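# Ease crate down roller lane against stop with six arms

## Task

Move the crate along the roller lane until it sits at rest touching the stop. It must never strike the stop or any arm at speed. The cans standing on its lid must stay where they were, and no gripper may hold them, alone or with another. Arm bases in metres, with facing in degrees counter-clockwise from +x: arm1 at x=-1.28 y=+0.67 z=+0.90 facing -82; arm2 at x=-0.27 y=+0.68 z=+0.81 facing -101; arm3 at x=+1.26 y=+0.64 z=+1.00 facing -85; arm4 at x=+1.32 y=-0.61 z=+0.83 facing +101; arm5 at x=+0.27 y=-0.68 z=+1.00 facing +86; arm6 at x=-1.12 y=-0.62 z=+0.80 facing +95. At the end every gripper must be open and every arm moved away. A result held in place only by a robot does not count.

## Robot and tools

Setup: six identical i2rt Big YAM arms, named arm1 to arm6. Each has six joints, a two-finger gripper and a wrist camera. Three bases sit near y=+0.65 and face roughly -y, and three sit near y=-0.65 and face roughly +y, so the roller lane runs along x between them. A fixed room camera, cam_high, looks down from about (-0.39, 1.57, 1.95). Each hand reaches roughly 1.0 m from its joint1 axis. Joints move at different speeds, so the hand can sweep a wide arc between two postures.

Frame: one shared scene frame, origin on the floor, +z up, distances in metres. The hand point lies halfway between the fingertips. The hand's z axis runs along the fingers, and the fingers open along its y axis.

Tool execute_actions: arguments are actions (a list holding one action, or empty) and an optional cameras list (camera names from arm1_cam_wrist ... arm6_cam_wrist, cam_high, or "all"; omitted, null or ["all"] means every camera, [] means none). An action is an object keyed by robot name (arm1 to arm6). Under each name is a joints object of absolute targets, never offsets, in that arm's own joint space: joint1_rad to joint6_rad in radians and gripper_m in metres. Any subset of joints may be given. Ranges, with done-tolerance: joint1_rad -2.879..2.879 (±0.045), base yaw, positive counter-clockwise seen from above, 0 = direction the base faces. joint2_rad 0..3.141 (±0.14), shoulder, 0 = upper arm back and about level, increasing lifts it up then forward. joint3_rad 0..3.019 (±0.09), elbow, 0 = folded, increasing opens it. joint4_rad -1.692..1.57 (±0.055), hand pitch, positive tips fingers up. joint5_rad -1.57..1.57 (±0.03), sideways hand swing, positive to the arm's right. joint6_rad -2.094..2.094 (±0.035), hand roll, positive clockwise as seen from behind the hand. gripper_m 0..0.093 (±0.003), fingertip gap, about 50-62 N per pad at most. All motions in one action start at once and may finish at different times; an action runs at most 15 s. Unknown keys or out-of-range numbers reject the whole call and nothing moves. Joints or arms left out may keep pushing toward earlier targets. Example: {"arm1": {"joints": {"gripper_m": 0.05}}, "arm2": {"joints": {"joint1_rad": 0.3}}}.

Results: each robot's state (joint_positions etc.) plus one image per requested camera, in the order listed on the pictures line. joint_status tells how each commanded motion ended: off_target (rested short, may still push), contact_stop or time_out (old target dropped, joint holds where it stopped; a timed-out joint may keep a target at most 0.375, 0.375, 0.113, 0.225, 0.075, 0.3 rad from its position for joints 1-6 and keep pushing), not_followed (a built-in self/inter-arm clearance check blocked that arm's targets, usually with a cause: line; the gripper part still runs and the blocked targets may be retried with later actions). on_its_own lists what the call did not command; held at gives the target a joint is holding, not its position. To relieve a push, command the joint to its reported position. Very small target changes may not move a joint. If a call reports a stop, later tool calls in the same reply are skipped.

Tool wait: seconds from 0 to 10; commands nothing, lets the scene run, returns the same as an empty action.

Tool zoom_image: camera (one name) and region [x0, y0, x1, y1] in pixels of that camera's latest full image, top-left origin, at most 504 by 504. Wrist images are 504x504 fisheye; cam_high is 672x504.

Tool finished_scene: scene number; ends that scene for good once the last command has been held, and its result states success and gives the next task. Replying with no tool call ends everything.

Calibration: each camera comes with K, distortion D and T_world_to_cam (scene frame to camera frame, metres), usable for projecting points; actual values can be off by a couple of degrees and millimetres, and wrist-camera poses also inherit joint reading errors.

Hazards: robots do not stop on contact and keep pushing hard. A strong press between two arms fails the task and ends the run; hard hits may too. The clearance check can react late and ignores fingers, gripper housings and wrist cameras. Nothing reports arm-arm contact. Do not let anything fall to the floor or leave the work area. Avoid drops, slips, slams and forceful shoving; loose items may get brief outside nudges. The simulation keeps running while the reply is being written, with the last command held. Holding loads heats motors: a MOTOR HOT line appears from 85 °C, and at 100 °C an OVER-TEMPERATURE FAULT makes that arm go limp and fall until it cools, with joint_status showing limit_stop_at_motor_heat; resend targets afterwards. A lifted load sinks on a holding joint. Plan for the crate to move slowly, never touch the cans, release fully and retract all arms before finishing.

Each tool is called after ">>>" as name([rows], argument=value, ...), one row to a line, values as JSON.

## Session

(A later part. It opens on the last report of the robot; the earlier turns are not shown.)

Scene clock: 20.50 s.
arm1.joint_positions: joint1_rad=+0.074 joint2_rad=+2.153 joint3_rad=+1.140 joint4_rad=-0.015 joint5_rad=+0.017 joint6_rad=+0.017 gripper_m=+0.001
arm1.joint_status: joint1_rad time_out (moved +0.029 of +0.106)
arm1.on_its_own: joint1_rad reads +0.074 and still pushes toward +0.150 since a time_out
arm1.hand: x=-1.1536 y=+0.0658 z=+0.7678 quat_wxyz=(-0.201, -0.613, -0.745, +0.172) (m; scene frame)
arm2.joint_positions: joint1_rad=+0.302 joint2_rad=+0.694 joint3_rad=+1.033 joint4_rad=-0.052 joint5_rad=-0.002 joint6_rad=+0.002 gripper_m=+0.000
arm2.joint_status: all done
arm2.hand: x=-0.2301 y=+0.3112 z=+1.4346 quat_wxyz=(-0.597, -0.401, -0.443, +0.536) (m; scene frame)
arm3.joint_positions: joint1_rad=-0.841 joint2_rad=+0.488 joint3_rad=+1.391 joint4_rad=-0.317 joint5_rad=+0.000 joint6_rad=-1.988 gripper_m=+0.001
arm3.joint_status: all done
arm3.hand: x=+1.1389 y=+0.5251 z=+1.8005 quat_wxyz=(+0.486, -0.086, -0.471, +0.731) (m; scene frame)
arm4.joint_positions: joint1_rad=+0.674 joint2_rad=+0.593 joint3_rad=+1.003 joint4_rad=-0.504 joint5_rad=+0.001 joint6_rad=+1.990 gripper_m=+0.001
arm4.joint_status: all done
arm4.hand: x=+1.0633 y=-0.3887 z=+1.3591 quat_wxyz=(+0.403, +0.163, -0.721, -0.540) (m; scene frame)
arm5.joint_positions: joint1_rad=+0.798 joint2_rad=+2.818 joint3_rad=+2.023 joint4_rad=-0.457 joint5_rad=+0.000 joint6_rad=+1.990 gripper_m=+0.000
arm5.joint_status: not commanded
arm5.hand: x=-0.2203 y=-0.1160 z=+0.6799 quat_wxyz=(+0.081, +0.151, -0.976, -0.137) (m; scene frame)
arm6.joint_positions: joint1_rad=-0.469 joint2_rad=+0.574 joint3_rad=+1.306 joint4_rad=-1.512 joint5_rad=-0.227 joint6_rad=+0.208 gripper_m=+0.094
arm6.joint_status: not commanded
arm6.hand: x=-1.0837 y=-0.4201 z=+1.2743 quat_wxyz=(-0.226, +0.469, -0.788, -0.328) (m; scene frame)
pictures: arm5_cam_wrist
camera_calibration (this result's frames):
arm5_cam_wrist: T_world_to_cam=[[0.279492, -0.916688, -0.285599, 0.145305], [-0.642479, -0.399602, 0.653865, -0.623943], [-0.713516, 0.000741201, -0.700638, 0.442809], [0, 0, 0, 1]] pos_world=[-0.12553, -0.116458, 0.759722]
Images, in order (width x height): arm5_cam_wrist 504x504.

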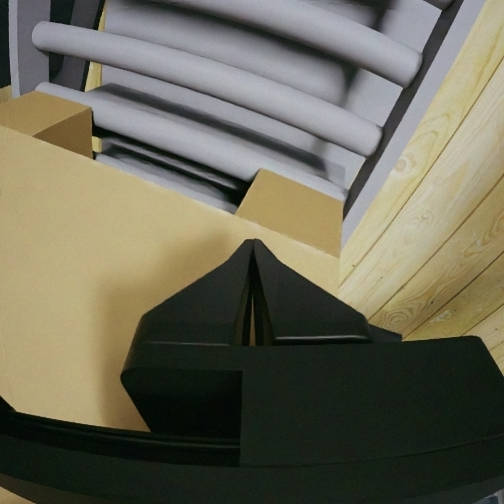

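>>> execute_actions([
  {"arm5":{"joints":{"joint1_rad":0.72}},"arm1":{"joints":{"joint1_rad":0.13}},"arm3":{"joints":{"joint2_rad":2.98,"joint3_rad":2.15}},"arm2":{"joints":{"joint4_rad":-0.6}}},
], cameras=["arm1_cam_wrist","arm2_cam_wrist","arm5_cam_wrist","cam_high"])

Scene clock: 23.40 s.
arm1.joint_positions: joint1_rad=+0.097 joint2_rad=+2.153 joint3_rad=+1.140 joint4_rad=-0.015 joint5_rad=+0.010 joint6_rad=+0.017 gripper_m=+0.001
arm1.joint_status: all done
arm1.hand: x=-1.1388 y=+0.0691 z=+0.7677 quat_wxyz=(-0.205, -0.604, -0.752, +0.167) (m; scene frame)
arm2.joint_positions: joint1_rad=+0.302 joint2_rad=+0.694 joint3_rad=+1.033 joint4_rad=-0.590 joint5_rad=-0.002 joint6_rad=+0.002 gripper_m=+0.000
arm2.joint_status: all done
arm2.hand: x=-0.2294 y=+0.3084 z=+1.3038 quat_wxyz=(-0.458, -0.530, -0.585, +0.410) (m; scene frame)
arm3.joint_positions: joint1_rad=-0.841 joint2_rad=+3.002 joint3_rad=+2.130 joint4_rad=-0.302 joint5_rad=+0.000 joint6_rad=-1.990 gripper_m=+0.001
arm3.joint_status: all done
arm3.hand: x=+0.7528 y=+0.1040 z=+0.5858 quat_wxyz=(+0.102, -0.168, -0.967, +0.161) (m; scene frame)
arm4.joint_positions: joint1_rad=+0.674 joint2_rad=+0.593 joint3_rad=+1.003 joint4_rad=-0.504 joint5_rad=+0.001 joint6_rad=+1.990 gripper_m=+0.001
arm4.joint_status: not commanded
arm4.hand: x=+1.0633 y=-0.3887 z=+1.3591 quat_wxyz=(+0.403, +0.163, -0.721, -0.540) (m; scene frame)
arm5.joint_positions: joint1_rad=+0.712 joint2_rad=+2.818 joint3_rad=+2.023 joint4_rad=-0.457 joint5_rad=+0.000 joint6_rad=+1.990 gripper_m=+0.000
arm5.joint_status: all done
arm5.hand: x=-0.1705 y=-0.0757 z=+0.6807 quat_wxyz=(+0.076, +0.109, -0.981, -0.141) (m; scene frame)
arm6.joint_positions: joint1_rad=-0.469 joint2_rad=+0.574 joint3_rad=+1.306 joint4_rad=-1.512 joint5_rad=-0.227 joint6_rad=+0.208 gripper_m=+0.094
arm6.joint_status: not commanded
arm6.hand: x=-1.0837 y=-0.4201 z=+1.2743 quat_wxyz=(-0.226, +0.469, -0.788, -0.328) (m; scene frame)
pictures: arm1_cam_wrist, arm2_cam_wrist, arm5_cam_wrist, cam_high
camera_calibration (this result's frames):
arm1_cam_wrist: T_world_to_cam=[[-0.972162, -0.234241, 0.00563527, -1.09514], [-0.232761, 0.968219, 0.0915088, -0.396678], [-0.0268913, 0.0876497, -0.995788, 0.852115], [0, 0, 0, 1]] pos_world=[-1.13407, 0.0528579, 0.890997]
arm2_cam_wrist: T_world_to_cam=[[-0.995544, -0.0942974, 0.000999667, -0.203373], [-0.0733315, 0.767444, -0.636908, 0.582568], [0.0592915, -0.634143, -0.770939, 1.33653], [0, 0, 0, 1]] pos_world=[-0.238991, 0.381282, 1.40163]
arm5_cam_wrist: T_world_to_cam=[[0.19968, -0.937058, -0.286444, 0.153995], [-0.673901, -0.343548, 0.654089, -0.577583], [-0.711326, 0.0624262, -0.700084, 0.483533], [0, 0, 0, 1]] pos_world=[-0.0760336, -0.08431, 0.760415]
Images, in order (width x height): arm1_cam_wrist 504x504, arm2_cam_wrist 504x504, arm5_cam_wrist 504x504, cam_high 672x504.

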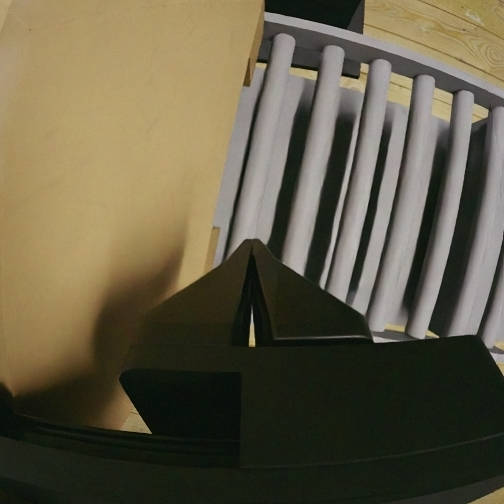

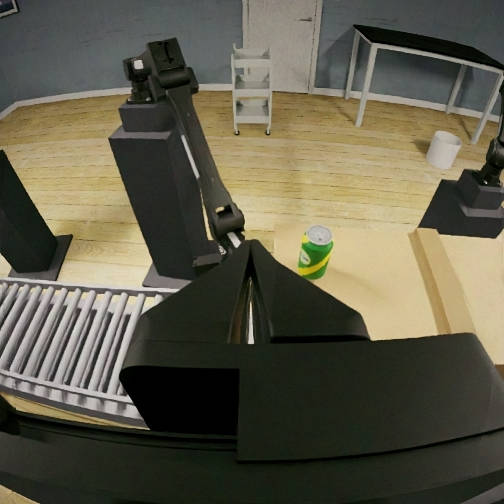

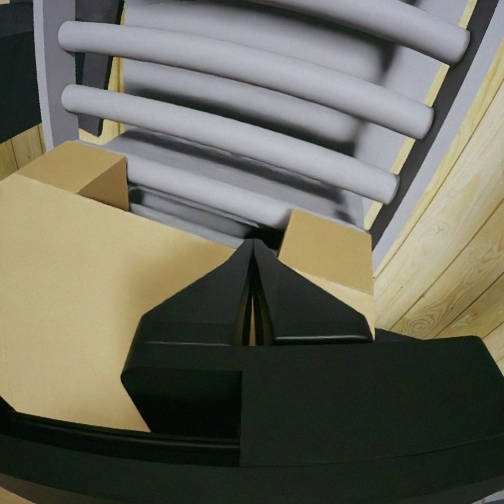

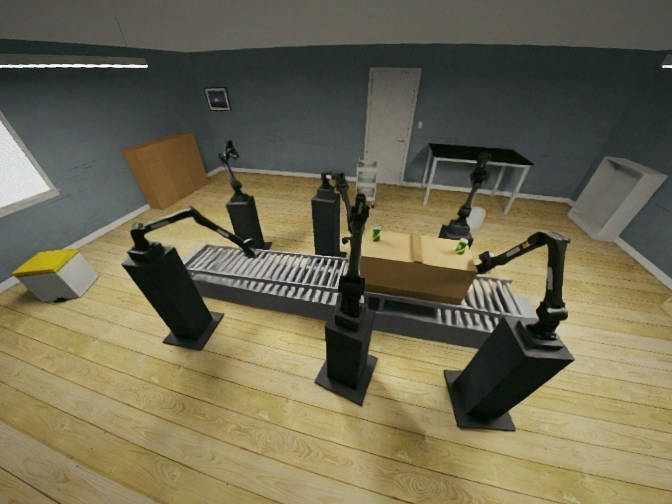

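>>> execute_actions([
  {"arm5":{"joints":{"joint1_rad":0.63}},"arm1":{"joints":{"joint1_rad":0.27}},"arm2":{"joints":{"joint4_rad":-1.0,"joint1_rad":0.6}}},
], cameras=["arm1_cam_wrist","arm5_cam_wrist"])

>>> execute_actions([
  {"arm5":{"joints":{"joint1_rad":0.51}},"arm1":{"joints":{"joint1_rad":0.42}}},
], cameras=["arm1_cam_wrist","arm2_cam_wrist","arm5_cam_wrist"])

Scene clock: 25.57 s.
arm1.joint_positions: joint1_rad=+0.269 joint2_rad=+2.153 joint3_rad=+1.140 joint4_rad=-0.015 joint5_rad=+0.004 joint6_rad=+0.012 gripper_m=+0.001
arm1.joint_status: all done
arm1.hand: x=-1.0372 y=+0.1027 z=+0.7674 quat_wxyz=(-0.220, -0.534, -0.803, +0.146) (m; scene frame)
arm2.joint_positions: joint1_rad=+0.591 joint2_rad=+0.694 joint3_rad=+1.033 joint4_rad=-0.990 joint5_rad=-0.001 joint6_rad=+0.002 gripper_m=+0.000
arm2.joint_status: all done
arm2.hand: x=-0.1413 y=+0.3739 z=+1.2160 quat_wxyz=(-0.371, -0.499, -0.744, +0.246) (m; scene frame)
arm3.joint_positions: joint1_rad=-0.841 joint2_rad=+3.002 joint3_rad=+2.130 joint4_rad=-0.302 joint5_rad=+0.000 joint6_rad=-1.990 gripper_m=+0.001
arm3.joint_status: not commanded
arm3.hand: x=+0.7528 y=+0.1040 z=+0.5858 quat_wxyz=(+0.102, -0.168, -0.967, +0.161) (m; scene frame)
arm4.joint_positions: joint1_rad=+0.674 joint2_rad=+0.593 joint3_rad=+1.003 joint4_rad=-0.504 joint5_rad=+0.001 joint6_rad=+1.990 gripper_m=+0.001
arm4.joint_status: not commanded
arm4.hand: x=+1.0633 y=-0.3887 z=+1.3591 quat_wxyz=(+0.403, +0.163, -0.721, -0.540) (m; scene frame)
arm5.joint_positions: joint1_rad=+0.587 joint2_rad=+2.818 joint3_rad=+2.023 joint4_rad=-0.457 joint5_rad=-0.001 joint6_rad=+1.991 gripper_m=+0.000
arm5.joint_status: all done
arm5.hand: x=-0.0923 y=-0.0253 z=+0.6818 quat_wxyz=(+0.068, +0.047, -0.986, -0.146) (m; scene frame)
arm6.joint_positions: joint1_rad=-0.469 joint2_rad=+0.574 joint3_rad=+1.306 joint4_rad=-1.512 joint5_rad=-0.227 joint6_rad=+0.208 gripper_m=+0.094
arm6.joint_status: not commanded
arm6.hand: x=-1.0837 y=-0.4201 z=+1.2743 quat_wxyz=(-0.226, +0.469, -0.788, -0.328) (m; scene frame)
pictures: arm1_cam_wrist, arm5_cam_wrist
camera_calibration (this result's frames):
arm1_cam_wrist: T_world_to_cam=[[-0.914558, -0.404453, 0.00123239, -0.907901], [-0.402644, 0.910747, 0.0917458, -0.576025], [-0.0382293, 0.0834106, -0.995782, 0.840256], [0, 0, 0, 1]] pos_world=[-1.03014, 0.0873235, 0.890678]
arm5_cam_wrist: T_world_to_cam=[[0.0806048, -0.954572, -0.286872, 0.1748], [-0.710437, -0.256893, 0.655198, -0.510271], [-0.699129, 0.150992, -0.69887, 0.539279], [0, 0, 0, 1]] pos_world=[0.000420255, -0.0456532, 0.76136]
Images, in order (width x height): arm1_cam_wrist 504x504, arm5_cam_wrist 504x504.

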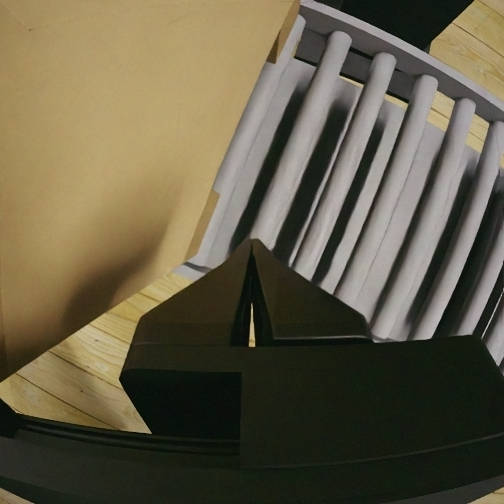

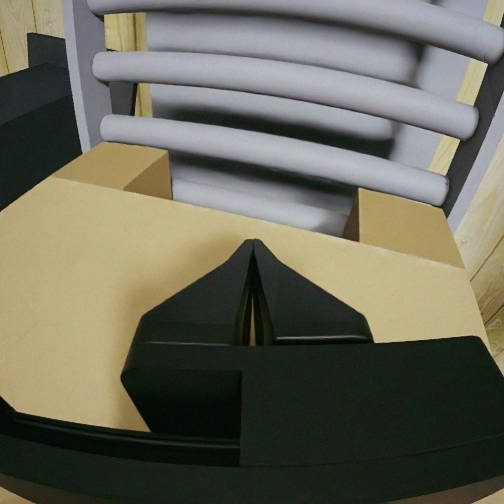

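Scene clock: 27.33 s.
arm1.joint_positions: joint1_rad=+0.420 joint2_rad=+2.150 joint3_rad=+1.138 joint4_rad=-0.015 joint5_rad=+0.003 joint6_rad=+0.012 gripper_m=+0.001
arm1.joint_status: all done
arm1.hand: x=-0.9547 y=+0.1462 z=+0.7684 quat_wxyz=(-0.231, -0.472, -0.841, +0.128) (m; scene frame)
arm2.joint_positions: joint1_rad=+0.591 joint2_rad=+0.694 joint3_rad=+1.033 joint4_rad=-0.990 joint5_rad=-0.001 joint6_rad=+0.002 gripper_m=+0.000
arm2.joint_status: not commanded
arm2.hand: x=-0.1413 y=+0.3739 z=+1.2160 quat_wxyz=(-0.371, -0.499, -0.744, +0.246) (m; scene frame)
arm3.joint_positions: joint1_rad=-0.841 joint2_rad=+3.002 joint3_rad=+2.130 joint4_rad=-0.302 joint5_rad=+0.000 joint6_rad=-1.990 gripper_m=+0.001
arm3.joint_status: not commanded
arm3.hand: x=+0.7528 y=+0.1040 z=+0.5858 quat_wxyz=(+0.102, -0.168, -0.967, +0.161) (m; scene frame)
arm4.joint_positions: joint1_rad=+0.674 joint2_rad=+0.593 joint3_rad=+1.003 joint4_rad=-0.504 joint5_rad=+0.001 joint6_rad=+1.990 gripper_m=+0.001
arm4.joint_status: not commanded
arm4.hand: x=+1.0633 y=-0.3887 z=+1.3591 quat_wxyz=(+0.403, +0.163, -0.721, -0.540) (m; scene frame)
arm5.joint_positions: joint1_rad=+0.499 joint2_rad=+2.818 joint3_rad=+2.023 joint4_rad=-0.457 joint5_rad=-0.001 joint6_rad=+1.991 gripper_m=+0.000
arm5.joint_status: all done
arm5.hand: x=-0.0336 y=+0.0045 z=+0.6825 quat_wxyz=(+0.061, +0.003, -0.987, -0.149) (m; scene frame)
arm6.joint_positions: joint1_rad=-0.469 joint2_rad=+0.574 joint3_rad=+1.306 joint4_rad=-1.512 joint5_rad=-0.227 joint6_rad=+0.208 gripper_m=+0.094
arm6.joint_status: not commanded
arm6.hand: x=-1.0837 y=-0.4201 z=+1.2743 quat_wxyz=(-0.226, +0.469, -0.788, -0.328) (m; scene frame)
pictures: arm1_cam_wrist, arm2_cam_wrist, arm5_cam_wrist
camera_calibration (this result's frames):
arm1_cam_wrist: T_world_to_cam=[[-0.84297, -0.537961, -0.000511136, -0.72563], [-0.535774, 0.839457, 0.0908696, -0.698536], [-0.0484552, 0.0768742, -0.995863, 0.832045], [0, 0, 0, 1]] pos_world=[-0.945625, 0.132068, 0.891707]
arm2_cam_wrist: T_world_to_cam=[[-0.926725, -0.375706, 0.0051452, 0.000496362], [-0.361278, 0.887208, -0.28695, -0.0281086], [0.103244, -0.267783, -0.957932, 1.40172], [0, 0, 0, 1]] pos_world=[-0.154414, 0.40048, 1.33468]
arm5_cam_wrist: T_world_to_cam=[[-0.00394222, -0.957697, -0.287752, 0.196461], [-0.730047, -0.193892, 0.655314, -0.462399], [-0.683385, 0.212656, -0.6984, 0.576315], [0, 0, 0, 1]] pos_world=[0.0570467, -0.0240623, 0.762047]
Images, in order (width x height): arm1_cam_wrist 504x504, arm2_cam_wrist 504x504, arm5_cam_wrist 504x504.

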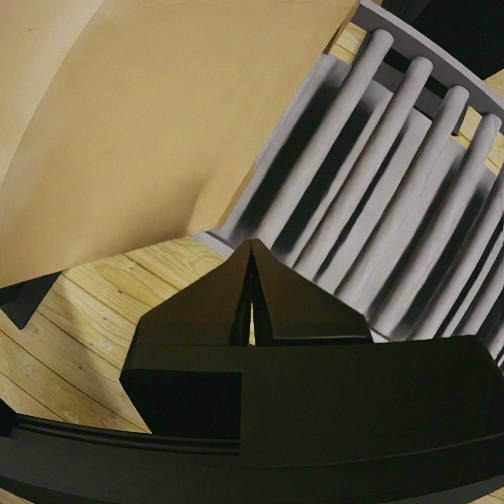

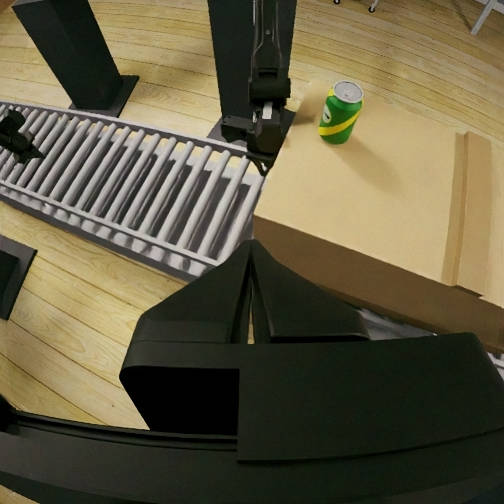

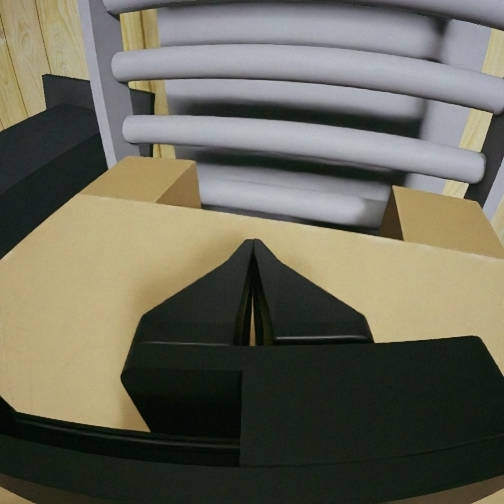

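>>> execute_actions([
  {"arm5":{"joints":{"joint1_rad":0.43,"joint6_rad":1.91}}},
], cameras=["arm1_cam_wrist","arm5_cam_wrist"])

Scene clock: 28.67 s.
arm1.joint_positions: joint1_rad=+0.420 joint2_rad=+2.150 joint3_rad=+1.138 joint4_rad=-0.015 joint5_rad=+0.003 joint6_rad=+0.012 gripper_m=+0.001
arm1.joint_status: not commanded
arm1.hand: x=-0.9547 y=+0.1462 z=+0.7684 quat_wxyz=(-0.231, -0.472, -0.841, +0.128) (m; scene frame)
arm2.joint_positions: joint1_rad=+0.591 joint2_rad=+0.694 joint3_rad=+1.033 joint4_rad=-0.990 joint5_rad=-0.001 joint6_rad=+0.002 gripper_m=+0.000
arm2.joint_status: not commanded
arm2.hand: x=-0.1413 y=+0.3739 z=+1.2160 quat_wxyz=(-0.371, -0.499, -0.744, +0.246) (m; scene frame)
arm3.joint_positions: joint1_rad=-0.841 joint2_rad=+3.002 joint3_rad=+2.130 joint4_rad=-0.302 joint5_rad=+0.000 joint6_rad=-1.990 gripper_m=+0.001
arm3.joint_status: not commanded
arm3.hand: x=+0.7528 y=+0.1040 z=+0.5858 quat_wxyz=(+0.102, -0.168, -0.967, +0.161) (m; scene frame)
arm4.joint_positions: joint1_rad=+0.674 joint2_rad=+0.593 joint3_rad=+1.003 joint4_rad=-0.504 joint5_rad=+0.001 joint6_rad=+1.990 gripper_m=+0.001
arm4.joint_status: not commanded
arm4.hand: x=+1.0633 y=-0.3887 z=+1.3591 quat_wxyz=(+0.403, +0.163, -0.721, -0.540) (m; scene frame)
arm5.joint_positions: joint1_rad=+0.421 joint2_rad=+2.818 joint3_rad=+2.023 joint4_rad=-0.457 joint5_rad=-0.001 joint6_rad=+1.920 gripper_m=+0.000
arm5.joint_status: all done
arm5.hand: x=+0.0203 y=+0.0264 z=+0.6832 quat_wxyz=(+0.050, +0.000, -0.987, -0.153) (m; scene frame)
arm6.joint_positions: joint1_rad=-0.469 joint2_rad=+0.574 joint3_rad=+1.306 joint4_rad=-1.512 joint5_rad=-0.227 joint6_rad=+0.208 gripper_m=+0.094
arm6.joint_status: not commanded
arm6.hand: x=-1.0837 y=-0.4201 z=+1.2743 quat_wxyz=(-0.226, +0.469, -0.788, -0.328) (m; scene frame)
pictures: arm1_cam_wrist, arm5_cam_wrist
camera_calibration (this result's frames):
arm1_cam_wrist: T_world_to_cam=[[-0.84297, -0.537961, -0.000511136, -0.72563], [-0.535774, 0.839457, 0.0908696, -0.698536], [-0.0484552, 0.0768742, -0.995863, 0.832045], [0, 0, 0, 1]] pos_world=[-0.945625, 0.132068, 0.891707]
arm5_cam_wrist: T_world_to_cam=[[-0.008049, -0.95515, -0.296014, 0.223459], [-0.745327, -0.19162, 0.638568, -0.407586], [-0.66665, 0.225767, -0.710357, 0.616387], [0, 0, 0, 1]] pos_world=[0.108928, -0.0038249, 0.764273]
Images, in order (width x height): arm1_cam_wrist 504x504, arm5_cam_wrist 504x504.

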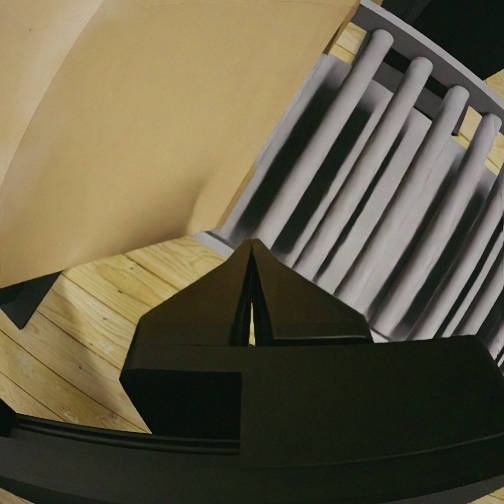

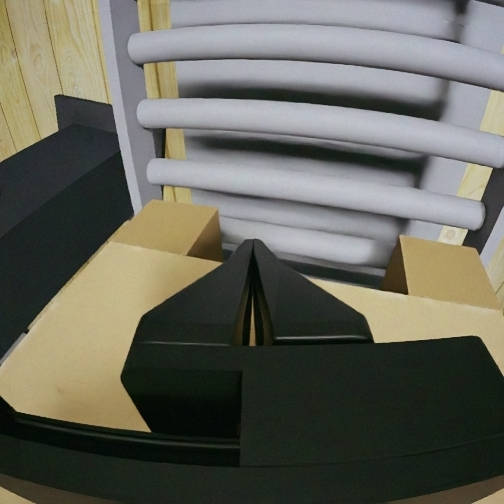

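>>> execute_actions([
  {"arm1":{"joints":{"joint1_rad":0.38,"joint2_rad":2.53,"joint3_rad":1.85,"joint4_rad":-0.3}}},
], cameras=["arm1_cam_wrist","arm5_cam_wrist"])

>>> execute_actions([
  {"arm1":{"joints":{"joint1_rad":0.52}},"arm5":{"joints":{"joint1_rad":0.32,"joint6_rad":1.8}}},
], cameras=["arm1_cam_wrist","arm5_cam_wrist","cam_high"])

Scene clock: 31.23 s.
arm1.joint_positions: joint1_rad=+0.371 joint2_rad=+2.543 joint3_rad=+1.800 joint4_rad=-0.306 joint5_rad=+0.004 joint6_rad=+0.009 gripper_m=+0.001
arm1.joint_status: all done
arm1.hand: x=-0.9028 y=-0.0094 z=+0.7068 quat_wxyz=(-0.218, -0.493, -0.832, +0.130) (m; scene frame)
arm2.joint_positions: joint1_rad=+0.591 joint2_rad=+0.694 joint3_rad=+1.033 joint4_rad=-0.990 joint5_rad=-0.001 joint6_rad=+0.002 gripper_m=+0.000
arm2.joint_status: not commanded
arm2.hand: x=-0.1413 y=+0.3739 z=+1.2160 quat_wxyz=(-0.371, -0.499, -0.744, +0.246) (m; scene frame)
arm3.joint_positions: joint1_rad=-0.841 joint2_rad=+3.002 joint3_rad=+2.130 joint4_rad=-0.302 joint5_rad=+0.000 joint6_rad=-1.990 gripper_m=+0.001
arm3.joint_status: not commanded
arm3.hand: x=+0.7528 y=+0.1040 z=+0.5858 quat_wxyz=(+0.102, -0.168, -0.967, +0.161) (m; scene frame)
arm4.joint_positions: joint1_rad=+0.674 joint2_rad=+0.593 joint3_rad=+1.003 joint4_rad=-0.504 joint5_rad=+0.001 joint6_rad=+1.990 gripper_m=+0.001
arm4.joint_status: not commanded
arm4.hand: x=+1.0633 y=-0.3887 z=+1.3591 quat_wxyz=(+0.403, +0.163, -0.721, -0.540) (m; scene frame)
arm5.joint_positions: joint1_rad=+0.418 joint2_rad=+2.818 joint3_rad=+2.023 joint4_rad=-0.457 joint5_rad=-0.001 joint6_rad=+1.920 gripper_m=+0.000
arm5.joint_status: not commanded
arm5.hand: x=+0.0227 y=+0.0272 z=+0.6832 quat_wxyz=(+0.050, -0.002, -0.987, -0.153) (m; scene frame)
arm6.joint_positions: joint1_rad=-0.469 joint2_rad=+0.574 joint3_rad=+1.306 joint4_rad=-1.512 joint5_rad=-0.227 joint6_rad=+0.208 gripper_m=+0.094
arm6.joint_status: not commanded
arm6.hand: x=-1.0837 y=-0.4201 z=+1.2743 quat_wxyz=(-0.226, +0.469, -0.788, -0.328) (m; scene frame)
pictures: arm1_cam_wrist, arm5_cam_wrist
camera_calibration (this result's frames):
arm1_cam_wrist: T_world_to_cam=[[-0.86741, -0.497588, 0.00246862, -0.789458], [-0.494147, 0.861973, 0.113235, -0.512496], [-0.0584722, 0.0970012, -0.993565, 0.774716], [0, 0, 0, 1]] pos_world=[-0.892733, -0.0262162, 0.829712]
arm5_cam_wrist: T_world_to_cam=[[-0.0109572, -0.955101, -0.296078, 0.224424], [-0.745967, -0.189372, 0.638491, -0.405633], [-0.665893, 0.227861, -0.710399, 0.617774], [0, 0, 0, 1]] pos_world=[0.111241, -0.00323483, 0.764306]
Images, in order (width x height): arm1_cam_wrist 504x504, arm5_cam_wrist 504x504.

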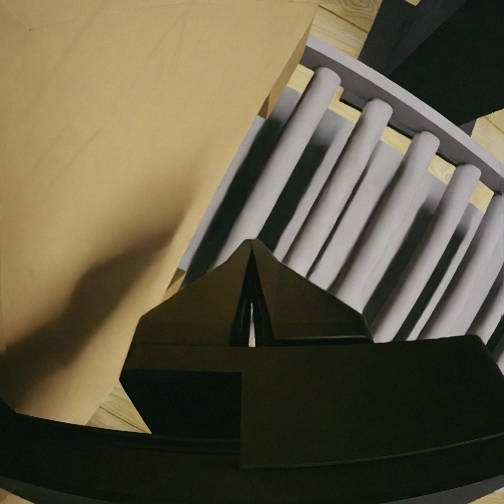

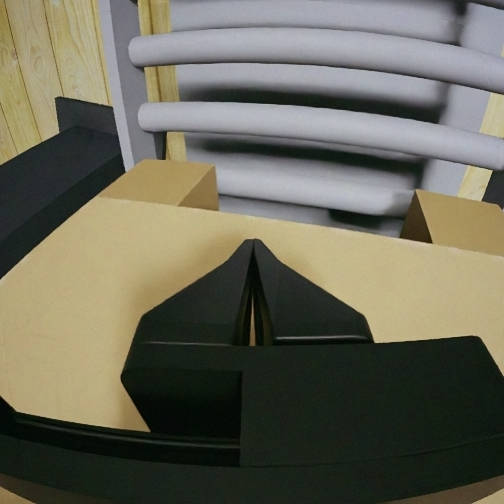

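Scene clock: 34.07 s.
arm1.joint_positions: joint1_rad=+0.518 joint2_rad=+2.542 joint3_rad=+1.800 joint4_rad=-0.306 joint5_rad=+0.004 joint6_rad=+0.012 gripper_m=+0.001
arm1.joint_status: all done
arm1.hand: x=-0.8070 y=+0.0532 z=+0.7079 quat_wxyz=(-0.228, -0.432, -0.865, +0.113) (m; scene frame)
arm2.joint_positions: joint1_rad=+0.591 joint2_rad=+0.694 joint3_rad=+1.033 joint4_rad=-0.990 joint5_rad=-0.001 joint6_rad=+0.002 gripper_m=+0.000
arm2.joint_status: not commanded
arm2.hand: x=-0.1413 y=+0.3739 z=+1.2160 quat_wxyz=(-0.371, -0.499, -0.744, +0.246) (m; scene frame)
arm3.joint_positions: joint1_rad=-0.841 joint2_rad=+3.002 joint3_rad=+2.130 joint4_rad=-0.302 joint5_rad=+0.000 joint6_rad=-1.990 gripper_m=+0.001
arm3.joint_status: not commanded
arm3.hand: x=+0.7528 y=+0.1040 z=+0.5858 quat_wxyz=(+0.102, -0.168, -0.967, +0.161) (m; scene frame)
arm4.joint_positions: joint1_rad=+0.674 joint2_rad=+0.593 joint3_rad=+1.003 joint4_rad=-0.504 joint5_rad=+0.001 joint6_rad=+1.990 gripper_m=+0.001
arm4.joint_status: not commanded
arm4.hand: x=+1.0633 y=-0.3887 z=+1.3591 quat_wxyz=(+0.403, +0.163, -0.721, -0.540) (m; scene frame)
arm5.joint_positions: joint1_rad=+0.167 joint2_rad=+2.812 joint3_rad=+2.022 joint4_rad=-0.466 joint5_rad=+0.034 joint6_rad=+1.732 gripper_m=+0.000
arm5.joint_status: joint1_rad off_target (ended at +0.167, target +0.320); joint6_rad off_target (ended at +1.732, target +1.800)
arm5.hand: x=+0.2114 y=+0.0680 z=+0.6881 quat_wxyz=(-0.001, -0.036, -0.986, -0.162) (m; scene frame)
arm6.joint_positions: joint1_rad=-0.469 joint2_rad=+0.574 joint3_rad=+1.306 joint4_rad=-1.512 joint5_rad=-0.227 joint6_rad=+0.208 gripper_m=+0.094
arm6.joint_status: not commanded
arm6.hand: x=-1.0837 y=-0.4201 z=+1.2743 quat_wxyz=(-0.226, +0.469, -0.788, -0.328) (m; scene frame)
pictures: arm1_cam_wrist, arm5_cam_wrist, cam_high
camera_calibration (this result's frames):
arm1_cam_wrist: T_world_to_cam=[[-0.786757, -0.617262, -0.000940898, -0.601374], [-0.613475, 0.78176, 0.111803, -0.610236], [-0.0682761, 0.0885389, -0.99373, 0.76794], [0, 0, 0, 1]] pos_world=[-0.795068, 0.0378595, 0.830785]
arm5_cam_wrist: T_world_to_cam=[[-0.0635202, -0.948041, -0.311741, 0.288346], [-0.813566, -0.131723, 0.566356, -0.200283], [-0.577992, 0.289597, -0.762927, 0.751002], [0, 0, 0, 1]] pos_world=[0.289446, 0.0294944, 0.776281]
Images, in order (width x height): arm1_cam_wrist 504x504, arm5_cam_wrist 504x504, cam_high 672x504.

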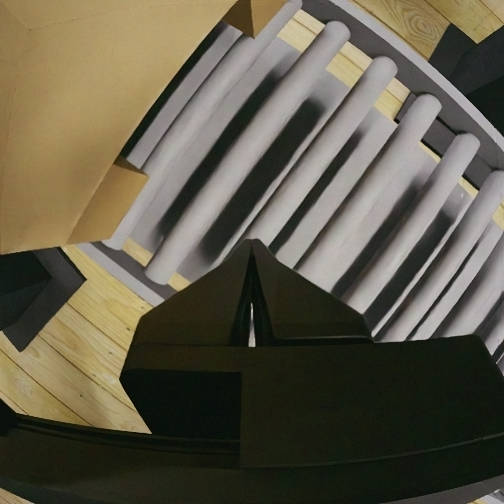

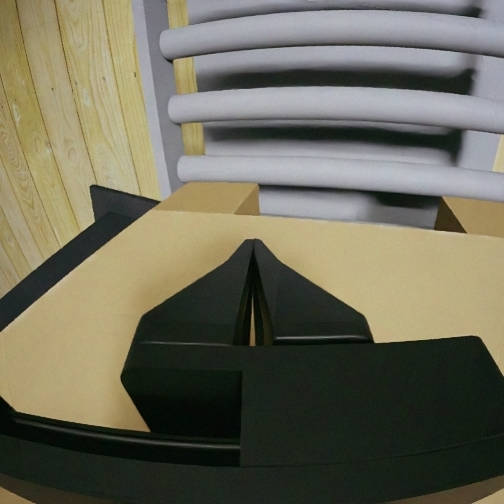

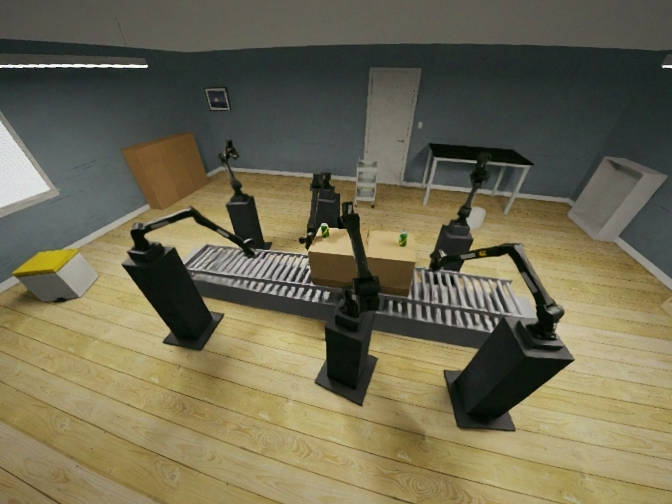

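>>> execute_actions([
  {"arm5":{"joints":{"joint1_rad":0.17,"joint6_rad":1.55}},"arm3":{"joints":{"joint1_rad":-0.95,"joint2_rad":3.12,"joint3_rad":2.37,"joint4_rad":0}},"arm2":{"joints":{"joint1_rad":1.0,"joint4_rad":-0.8}},"arm1":{"joints":{"joint1_rad":0.1}}},
], cameras=["arm5_cam_wrist","arm2_cam_wrist"])

>>> execute_actions([
  {"arm5":{"joints":{"joint1_rad":0.02,"joint6_rad":1.4}}},
], cameras=["arm5_cam_wrist","arm2_cam_wrist","arm4_cam_wrist","cam_high"])

Scene clock: 36.73 s.
arm1.joint_positions: joint1_rad=+0.111 joint2_rad=+2.540 joint3_rad=+1.812 joint4_rad=-0.306 joint5_rad=+0.002 joint6_rad=+0.010 gripper_m=+0.001
arm1.joint_status: all done
arm1.hand: x=-1.0875 y=-0.0902 z=+0.7148 quat_wxyz=(-0.205, -0.595, -0.760, +0.162) (m; scene frame)
arm2.joint_positions: joint1_rad=+0.991 joint2_rad=+0.694 joint3_rad=+1.033 joint4_rad=-0.815 joint5_rad=-0.001 joint6_rad=+0.002 gripper_m=+0.000
arm2.joint_status: all done
arm2.hand: x=-0.0162 y=+0.4307 z=+1.2526 quat_wxyz=(-0.484, -0.325, -0.788, +0.197) (m; scene frame)
arm3.joint_positions: joint1_rad=-0.956 joint2_rad=+3.125 joint3_rad=+2.324 joint4_rad=-0.015 joint5_rad=+0.000 joint6_rad=-1.990 gripper_m=+0.001
arm3.joint_status: all done
arm3.hand: x=+0.6258 y=+0.1100 z=+0.6023 quat_wxyz=(+0.216, -0.212, -0.908, +0.291) (m; scene frame)
arm4.joint_positions: joint1_rad=+0.674 joint2_rad=+0.593 joint3_rad=+1.003 joint4_rad=-0.504 joint5_rad=+0.001 joint6_rad=+1.990 gripper_m=+0.001
arm4.joint_status: not commanded
arm4.hand: x=+1.0633 y=-0.3887 z=+1.3591 quat_wxyz=(+0.403, +0.163, -0.721, -0.540) (m; scene frame)
arm5.joint_positions: joint1_rad=+0.000 joint2_rad=+2.812 joint3_rad=+2.022 joint4_rad=-0.455 joint5_rad=+0.012 joint6_rad=+1.560 gripper_m=+0.000
arm5.joint_status: joint1_rad time_out (moved -0.167 of +0.003); the others done
arm5.on_its_own: joint1_rad reads +0.000 and still pushes toward +0.170 since a time_out
arm5.hand: x=+0.3325 y=+0.0711 z=+0.6900 quat_wxyz=(-0.017, -0.032, -0.985, -0.166) (m; scene frame)
arm6.joint_positions: joint1_rad=-0.469 joint2_rad=+0.574 joint3_rad=+1.306 joint4_rad=-1.512 joint5_rad=-0.227 joint6_rad=+0.208 gripper_m=+0.094
arm6.joint_status: not commanded
arm6.hand: x=-1.0837 y=-0.4201 z=+1.2743 quat_wxyz=(-0.226, +0.469, -0.788, -0.328) (m; scene frame)
pictures: arm2_cam_wrist, arm5_cam_wrist
camera_calibration (this result's frames):
arm2_cam_wrist: T_world_to_cam=[[-0.708506, -0.705685, 0.00525862, 0.283067], [-0.63178, 0.630949, -0.450285, 0.287776], [0.314442, -0.322352, -0.892869, 1.38459], [0, 0, 0, 1]] pos_world=[-0.0530087, 0.464511, 1.36435]
arm5_cam_wrist: T_world_to_cam=[[-0.0506738, -0.945718, -0.321014, 0.301455], [-0.831611, -0.138035, 0.537931, -0.0763464], [-0.553042, 0.294218, -0.779474, 0.824311], [0, 0, 0, 1]] pos_world=[0.407664, 0.0320257, 0.78037]
Images, in order (width x height): arm2_cam_wrist 504x504, arm5_cam_wrist 504x504.

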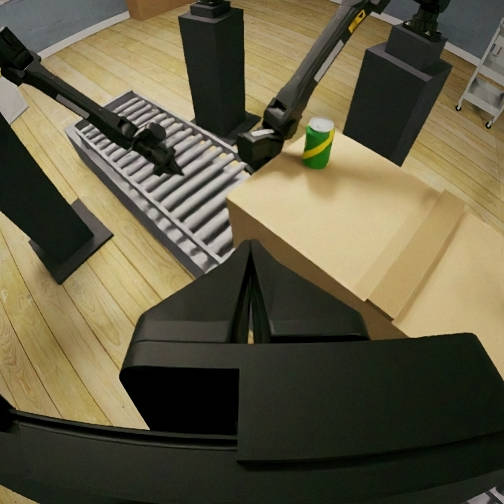

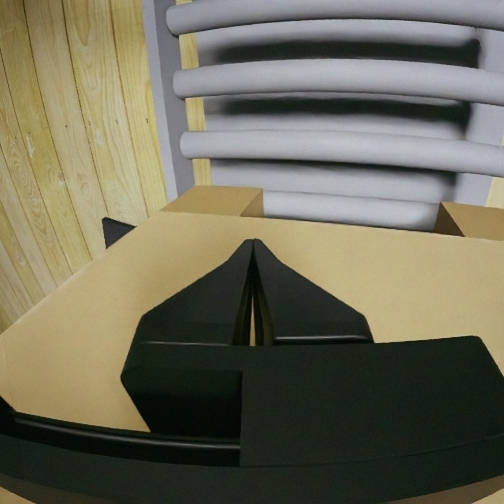

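not run: a stop came earlier in this reply.

>>> execute_actions([
  {"arm5":{"joints":{"joint1_rad":-0.02,"joint6_rad":1.35,"joint4_rad":-0.7,"joint2_rad":2.85}},"arm4":{"joints":{"joint4_rad":-0.9,"joint6_rad":0,"joint2_rad":0.4,"joint1_rad":0.9}}},
], cameras=["arm5_cam_wrist","arm2_cam_wrist","arm4_cam_wrist","cam_high"])

Scene clock: 39.63 s.
arm1.joint_positions: joint1_rad=+0.111 joint2_rad=+2.540 joint3_rad=+1.812 joint4_rad=-0.306 joint5_rad=+0.002 joint6_rad=+0.010 gripper_m=+0.001
arm1.joint_status: not commanded
arm1.hand: x=-1.0875 y=-0.0902 z=+0.7148 quat_wxyz=(-0.205, -0.595, -0.760, +0.162) (m; scene frame)
arm2.joint_positions: joint1_rad=+0.991 joint2_rad=+0.694 joint3_rad=+1.033 joint4_rad=-0.815 joint5_rad=-0.001 joint6_rad=+0.002 gripper_m=+0.000
arm2.joint_status: not commanded
arm2.hand: x=-0.0162 y=+0.4307 z=+1.2526 quat_wxyz=(-0.484, -0.325, -0.788, +0.197) (m; scene frame)
arm3.joint_positions: joint1_rad=-0.956 joint2_rad=+3.125 joint3_rad=+2.324 joint4_rad=-0.015 joint5_rad=+0.000 joint6_rad=-1.990 gripper_m=+0.001
arm3.joint_status: not commanded
arm3.hand: x=+0.6258 y=+0.1100 z=+0.6023 quat_wxyz=(+0.216, -0.212, -0.908, +0.291) (m; scene frame)
arm4.joint_positions: joint1_rad=+0.894 joint2_rad=+0.394 joint3_rad=+0.997 joint4_rad=-0.893 joint5_rad=+0.001 joint6_rad=+0.011 gripper_m=+0.001
arm4.joint_status: all done
arm4.hand: x=+1.1028 y=-0.4937 z=+1.3160 quat_wxyz=(-0.141, +0.777, -0.198, -0.581) (m; scene frame)
arm5.joint_positions: joint1_rad=-0.181 joint2_rad=+2.813 joint3_rad=+2.049 joint4_rad=-0.676 joint5_rad=+0.025 joint6_rad=+1.342 gripper_m=+0.000
arm5.joint_status: joint1_rad time_out (moved -0.181 of -0.020); the others done
arm5.on_its_own: joint1_rad reads -0.181 and still pushes toward -0.020 since a time_out
arm5.hand: x=+0.4582 y=+0.0097 z=+0.6866 quat_wxyz=(-0.032, -0.014, -0.997, -0.065) (m; scene frame)
arm6.joint_positions: joint1_rad=-0.469 joint2_rad=+0.574 joint3_rad=+1.306 joint4_rad=-1.512 joint5_rad=-0.227 joint6_rad=+0.208 gripper_m=+0.094
arm6.joint_status: not commanded
arm6.hand: x=-1.0837 y=-0.4201 z=+1.2743 quat_wxyz=(-0.226, +0.469, -0.788, -0.328) (m; scene frame)
pictures: arm2_cam_wrist, arm4_cam_wrist, arm5_cam_wrist, cam_high
camera_calibration (this result's frames):
arm2_cam_wrist: T_world_to_cam=[[-0.708506, -0.705685, 0.00525862, 0.283067], [-0.63178, 0.630949, -0.450285, 0.287776], [0.314442, -0.322352, -0.892869, 1.38459], [0, 0, 0, 1]] pos_world=[-0.0530087, 0.464511, 1.36435]
arm4_cam_wrist: T_world_to_cam=[[0.476344, 0.879085, -0.0174753, -0.0663404], [0.68447, -0.383219, -0.620197, -0.122274], [-0.551902, 0.283466, -0.784252, 1.90073], [0, 0, 0, 1]] pos_world=[1.16431, -0.52733, 1.41366]
arm5_cam_wrist: T_world_to_cam=[[-0.0175946, -0.992323, -0.122414, 0.0976416], [-0.844711, -0.0507509, 0.532812, 0.0301818], [-0.534934, 0.112779, -0.837333, 0.942486], [0, 0, 0, 1]] pos_world=[0.531381, -0.00786899, 0.785046]
Images, in order (width x height): arm2_cam_wrist 504x504, arm4_cam_wrist 504x504, arm5_cam_wrist 504x504, cam_high 672x504.

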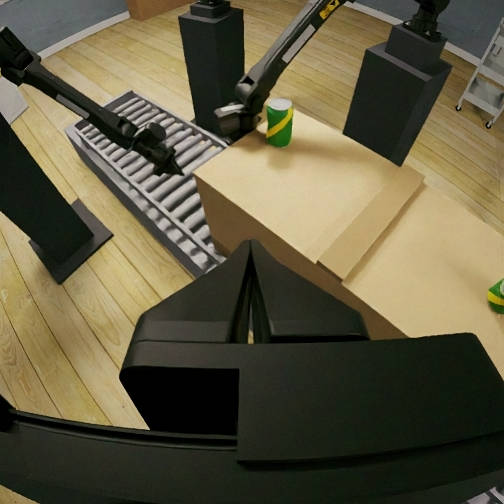

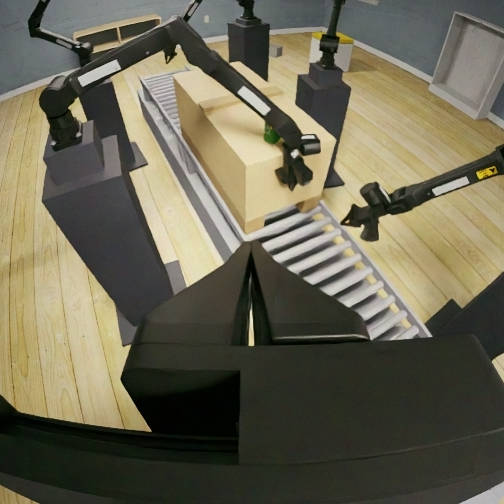

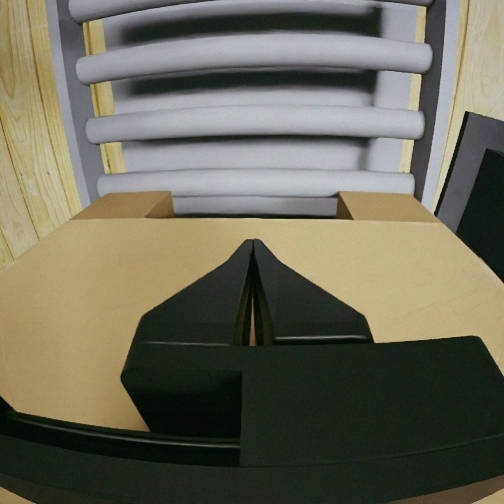

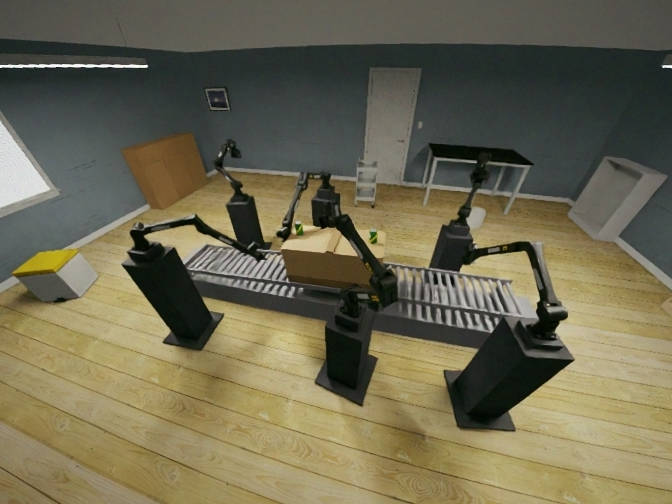

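Clear so far.

>>> execute_actions([
  {"arm5":{"joints":{"joint1_rad":-0.24,"joint6_rad":1.12,"joint4_rad":-0.75}}},
], cameras=["arm5_cam_wrist","arm2_cam_wrist","arm4_cam_wrist","cam_high"])

Scene clock: 42.13 s.
arm1.joint_positions: joint1_rad=+0.111 joint2_rad=+2.540 joint3_rad=+1.812 joint4_rad=-0.306 joint5_rad=+0.002 joint6_rad=+0.010 gripper_m=+0.001
arm1.joint_status: not commanded
arm1.hand: x=-1.0875 y=-0.0902 z=+0.7148 quat_wxyz=(-0.205, -0.595, -0.760, +0.162) (m; scene frame)
arm2.joint_positions: joint1_rad=+0.991 joint2_rad=+0.694 joint3_rad=+1.033 joint4_rad=-0.815 joint5_rad=-0.001 joint6_rad=+0.002 gripper_m=+0.000
arm2.joint_status: not commanded
arm2.hand: x=-0.0162 y=+0.4307 z=+1.2526 quat_wxyz=(-0.484, -0.325, -0.788, +0.197) (m; scene frame)
arm3.joint_positions: joint1_rad=-0.956 joint2_rad=+3.125 joint3_rad=+2.324 joint4_rad=-0.015 joint5_rad=+0.000 joint6_rad=-1.990 gripper_m=+0.001
arm3.joint_status: not commanded
arm3.hand: x=+0.6258 y=+0.1100 z=+0.6023 quat_wxyz=(+0.216, -0.212, -0.908, +0.291) (m; scene frame)
arm4.joint_positions: joint1_rad=+0.894 joint2_rad=+0.394 joint3_rad=+0.997 joint4_rad=-0.893 joint5_rad=+0.001 joint6_rad=+0.011 gripper_m=+0.001
arm4.joint_status: not commanded
arm4.hand: x=+1.1028 y=-0.4937 z=+1.3160 quat_wxyz=(-0.141, +0.777, -0.197, -0.580) (m; scene frame)
arm5.joint_positions: joint1_rad=-0.399 joint2_rad=+2.813 joint3_rad=+2.085 joint4_rad=-0.710 joint5_rad=+0.026 joint6_rad=+1.107 gripper_m=+0.000
arm5.joint_status: joint1_rad off_target (ended at -0.399, target -0.240); the others done
arm5.hand: x=+0.6060 y=-0.0381 z=+0.6972 quat_wxyz=(-0.045, -0.005, -0.997, -0.057) (m; scene frame)
arm6.joint_positions: joint1_rad=-0.469 joint2_rad=+0.574 joint3_rad=+1.306 joint4_rad=-1.512 joint5_rad=-0.227 joint6_rad=+0.208 gripper_m=+0.094
arm6.joint_status: not commanded
arm6.hand: x=-1.0837 y=-0.4201 z=+1.2743 quat_wxyz=(-0.226, +0.469, -0.788, -0.328) (m; scene frame)
pictures: arm2_cam_wrist, arm4_cam_wrist, arm5_cam_wrist, cam_high
camera_calibration (this result's frames):
arm2_cam_wrist: T_world_to_cam=[[-0.708506, -0.705685, 0.00525862, 0.283067], [-0.63178, 0.630949, -0.450285, 0.287776], [0.314442, -0.322352, -0.892869, 1.38459], [0, 0, 0, 1]] pos_world=[-0.0530087, 0.464511, 1.36435]
arm4_cam_wrist: T_world_to_cam=[[0.476251, 0.879143, -0.0171099, -0.0666903], [0.684618, -0.382944, -0.620203, -0.122293], [-0.551799, 0.283659, -0.784255, 1.90071], [0, 0, 0, 1]] pos_world=[1.1643, -0.527355, 1.41366]
arm5_cam_wrist: T_world_to_cam=[[0.000444636, -0.994345, -0.1062, 0.0318062], [-0.858251, -0.0548844, 0.510288, 0.170778], [-0.513231, 0.0909191, -0.853421, 1.03301], [0, 0, 0, 1]] pos_world=[0.676729, -0.052921, 0.797825]
Images, in order (width x height): arm2_cam_wrist 504x504, arm4_cam_wrist 504x504, arm5_cam_wrist 504x504, cam_high 672x504.

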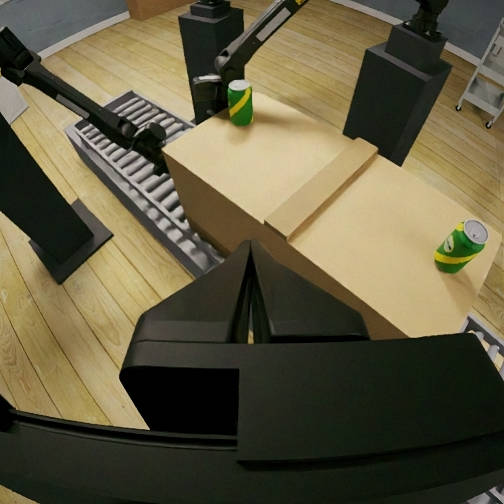

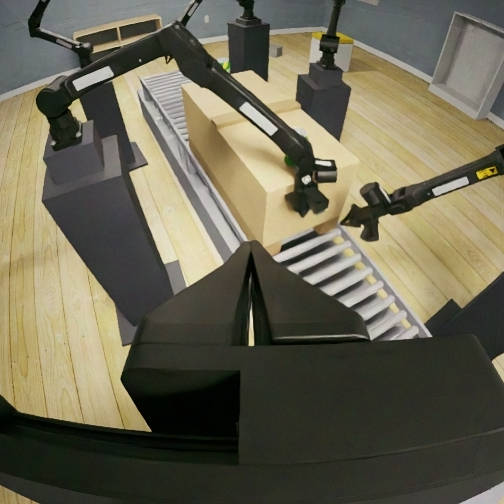

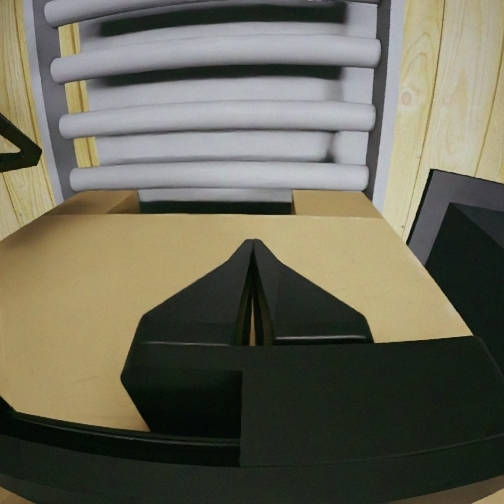

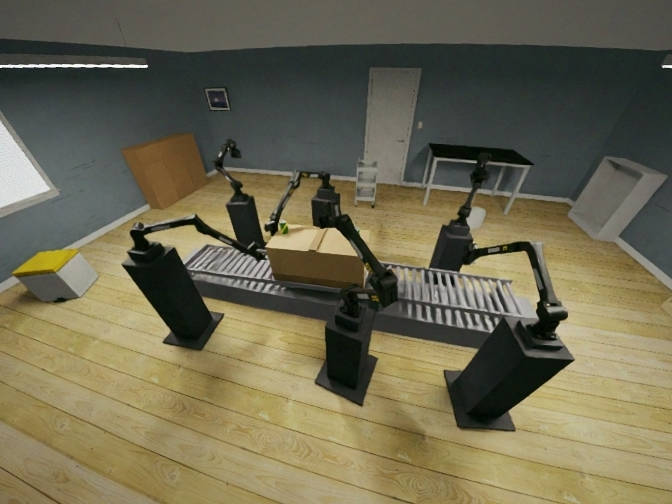

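>>> execute_actions([
  {"arm5":{"joints":{"joint1_rad":-0.34,"joint6_rad":1.02}}},
], cameras=["arm5_cam_wrist"])

>>> execute_actions([
  {"arm5":{"joints":{"joint1_rad":-0.44,"joint6_rad":0.95}}},
], cameras=["arm5_cam_wrist","arm2_cam_wrist","arm4_cam_wrist"])

Scene clock: 44.37 s.
arm1.joint_positions: joint1_rad=+0.111 joint2_rad=+2.540 joint3_rad=+1.812 joint4_rad=-0.306 joint5_rad=+0.002 joint6_rad=+0.010 gripper_m=+0.001
arm1.joint_status: not commanded
arm1.hand: x=-1.0875 y=-0.0902 z=+0.7148 quat_wxyz=(-0.205, -0.595, -0.760, +0.162) (m; scene frame)
arm2.joint_positions: joint1_rad=+0.991 joint2_rad=+0.694 joint3_rad=+1.033 joint4_rad=-0.815 joint5_rad=-0.001 joint6_rad=+0.002 gripper_m=+0.000
arm2.joint_status: not commanded
arm2.hand: x=-0.0162 y=+0.4307 z=+1.2526 quat_wxyz=(-0.484, -0.325, -0.788, +0.197) (m; scene frame)
arm3.joint_positions: joint1_rad=-0.956 joint2_rad=+3.125 joint3_rad=+2.324 joint4_rad=-0.015 joint5_rad=+0.000 joint6_rad=-1.990 gripper_m=+0.001
arm3.joint_status: not commanded
arm3.hand: x=+0.6258 y=+0.1100 z=+0.6023 quat_wxyz=(+0.216, -0.212, -0.908, +0.291) (m; scene frame)
arm4.joint_positions: joint1_rad=+0.894 joint2_rad=+0.394 joint3_rad=+0.997 joint4_rad=-0.893 joint5_rad=+0.001 joint6_rad=+0.011 gripper_m=+0.001
arm4.joint_status: not commanded
arm4.hand: x=+1.1028 y=-0.4937 z=+1.3160 quat_wxyz=(-0.141, +0.777, -0.197, -0.580) (m; scene frame)
arm5.joint_positions: joint1_rad=-0.414 joint2_rad=+2.813 joint3_rad=+2.085 joint4_rad=-0.710 joint5_rad=+0.023 joint6_rad=+1.076 gripper_m=+0.000
arm5.joint_status: joint1_rad time_out (moved -0.015 of +0.059); joint6_rad time_out (moved -0.031 of -0.087)
arm5.on_its_own: joint1_rad reads -0.414 and still pushes toward -0.340 since a time_out; joint6_rad reads +1.076 and still pushes toward +1.020 since a time_out
arm5.hand: x=+0.6150 y=-0.0428 z=+0.6972 quat_wxyz=(-0.045, +0.003, -0.997, -0.057) (m; scene frame)
arm6.joint_positions: joint1_rad=-0.469 joint2_rad=+0.574 joint3_rad=+1.306 joint4_rad=-1.512 joint5_rad=-0.227 joint6_rad=+0.208 gripper_m=+0.094
arm6.joint_status: not commanded
arm6.hand: x=-1.0837 y=-0.4201 z=+1.2743 quat_wxyz=(-0.226, +0.469, -0.788, -0.328) (m; scene frame)
pictures: arm5_cam_wrist
camera_calibration (this result's frames):
arm5_cam_wrist: T_world_to_cam=[[0.0169569, -0.99432, -0.105072, 0.016161], [-0.857437, -0.068516, 0.510008, 0.177288], [-0.51431, 0.0814441, -0.853728, 1.03852], [0, 0, 0, 1]] pos_world=[0.685859, -0.0563647, 0.79789]
Images, in order (width x height): arm5_cam_wrist 504x504.

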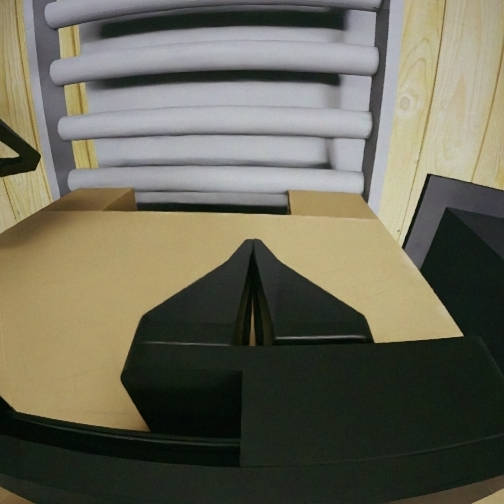

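not run: a stop came earlier in this reply.

>>> execute_actions([
  {"arm5":{"joints":{"joint1_rad":-0.40}}},
], cameras=["arm5_cam_wrist"])

Scene clock: 46.03 s.
arm1.joint_positions: joint1_rad=+0.111 joint2_rad=+2.540 joint3_rad=+1.812 joint4_rad=-0.306 joint5_rad=+0.002 joint6_rad=+0.010 gripper_m=+0.001
arm1.joint_status: not commanded
arm1.hand: x=-1.0875 y=-0.0902 z=+0.7148 quat_wxyz=(-0.205, -0.595, -0.760, +0.162) (m; scene frame)
arm2.joint_positions: joint1_rad=+0.991 joint2_rad=+0.694 joint3_rad=+1.033 joint4_rad=-0.815 joint5_rad=-0.001 joint6_rad=+0.002 gripper_m=+0.000
arm2.joint_status: not commanded
arm2.hand: x=-0.0162 y=+0.4307 z=+1.2526 quat_wxyz=(-0.484, -0.325, -0.788, +0.197) (m; scene frame)
arm3.joint_positions: joint1_rad=-0.956 joint2_rad=+3.125 joint3_rad=+2.324 joint4_rad=-0.015 joint5_rad=+0.000 joint6_rad=-1.990 gripper_m=+0.001
arm3.joint_status: not commanded
arm3.hand: x=+0.6258 y=+0.1100 z=+0.6023 quat_wxyz=(+0.216, -0.212, -0.908, +0.291) (m; scene frame)
arm4.joint_positions: joint1_rad=+0.894 joint2_rad=+0.394 joint3_rad=+0.997 joint4_rad=-0.893 joint5_rad=+0.001 joint6_rad=+0.011 gripper_m=+0.001
arm4.joint_status: not commanded
arm4.hand: x=+1.1028 y=-0.4937 z=+1.3160 quat_wxyz=(-0.141, +0.777, -0.197, -0.580) (m; scene frame)
arm5.joint_positions: joint1_rad=-0.489 joint2_rad=+2.813 joint3_rad=+2.085 joint4_rad=-0.706 joint5_rad=+0.023 joint6_rad=+1.016 gripper_m=+0.000
arm5.joint_status: joint1_rad off_target (ended at -0.489, target -0.400)
arm5.on_its_own: joint6_rad moved -0.060 to your old target +1.020
arm5.hand: x=+0.6625 y=-0.0691 z=+0.6977 quat_wxyz=(-0.050, -0.005, -0.997, -0.056) (m; scene frame)
arm6.joint_positions: joint1_rad=-0.469 joint2_rad=+0.574 joint3_rad=+1.306 joint4_rad=-1.512 joint5_rad=-0.227 joint6_rad=+0.208 gripper_m=+0.094
arm6.joint_status: not commanded
arm6.hand: x=-1.0837 y=-0.4201 z=+1.2743 quat_wxyz=(-0.226, +0.469, -0.788, -0.328) (m; scene frame)
pictures: arm5_cam_wrist
camera_calibration (this result's frames):
arm5_cam_wrist: T_world_to_cam=[[0.00205201, -0.994553, -0.104208, -0.00152578], [-0.86278, -0.0544463, 0.50264, 0.225642], [-0.505576, 0.0888775, -0.858192, 1.06343], [0, 0, 0, 1]] pos_world=[0.73233, -0.0837476, 0.799056]
Images, in order (width x height): arm5_cam_wrist 504x504.

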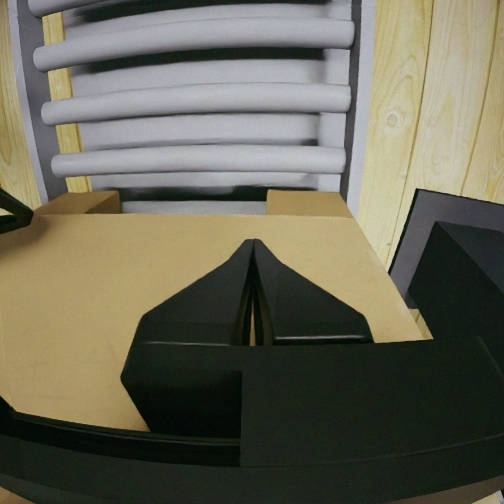

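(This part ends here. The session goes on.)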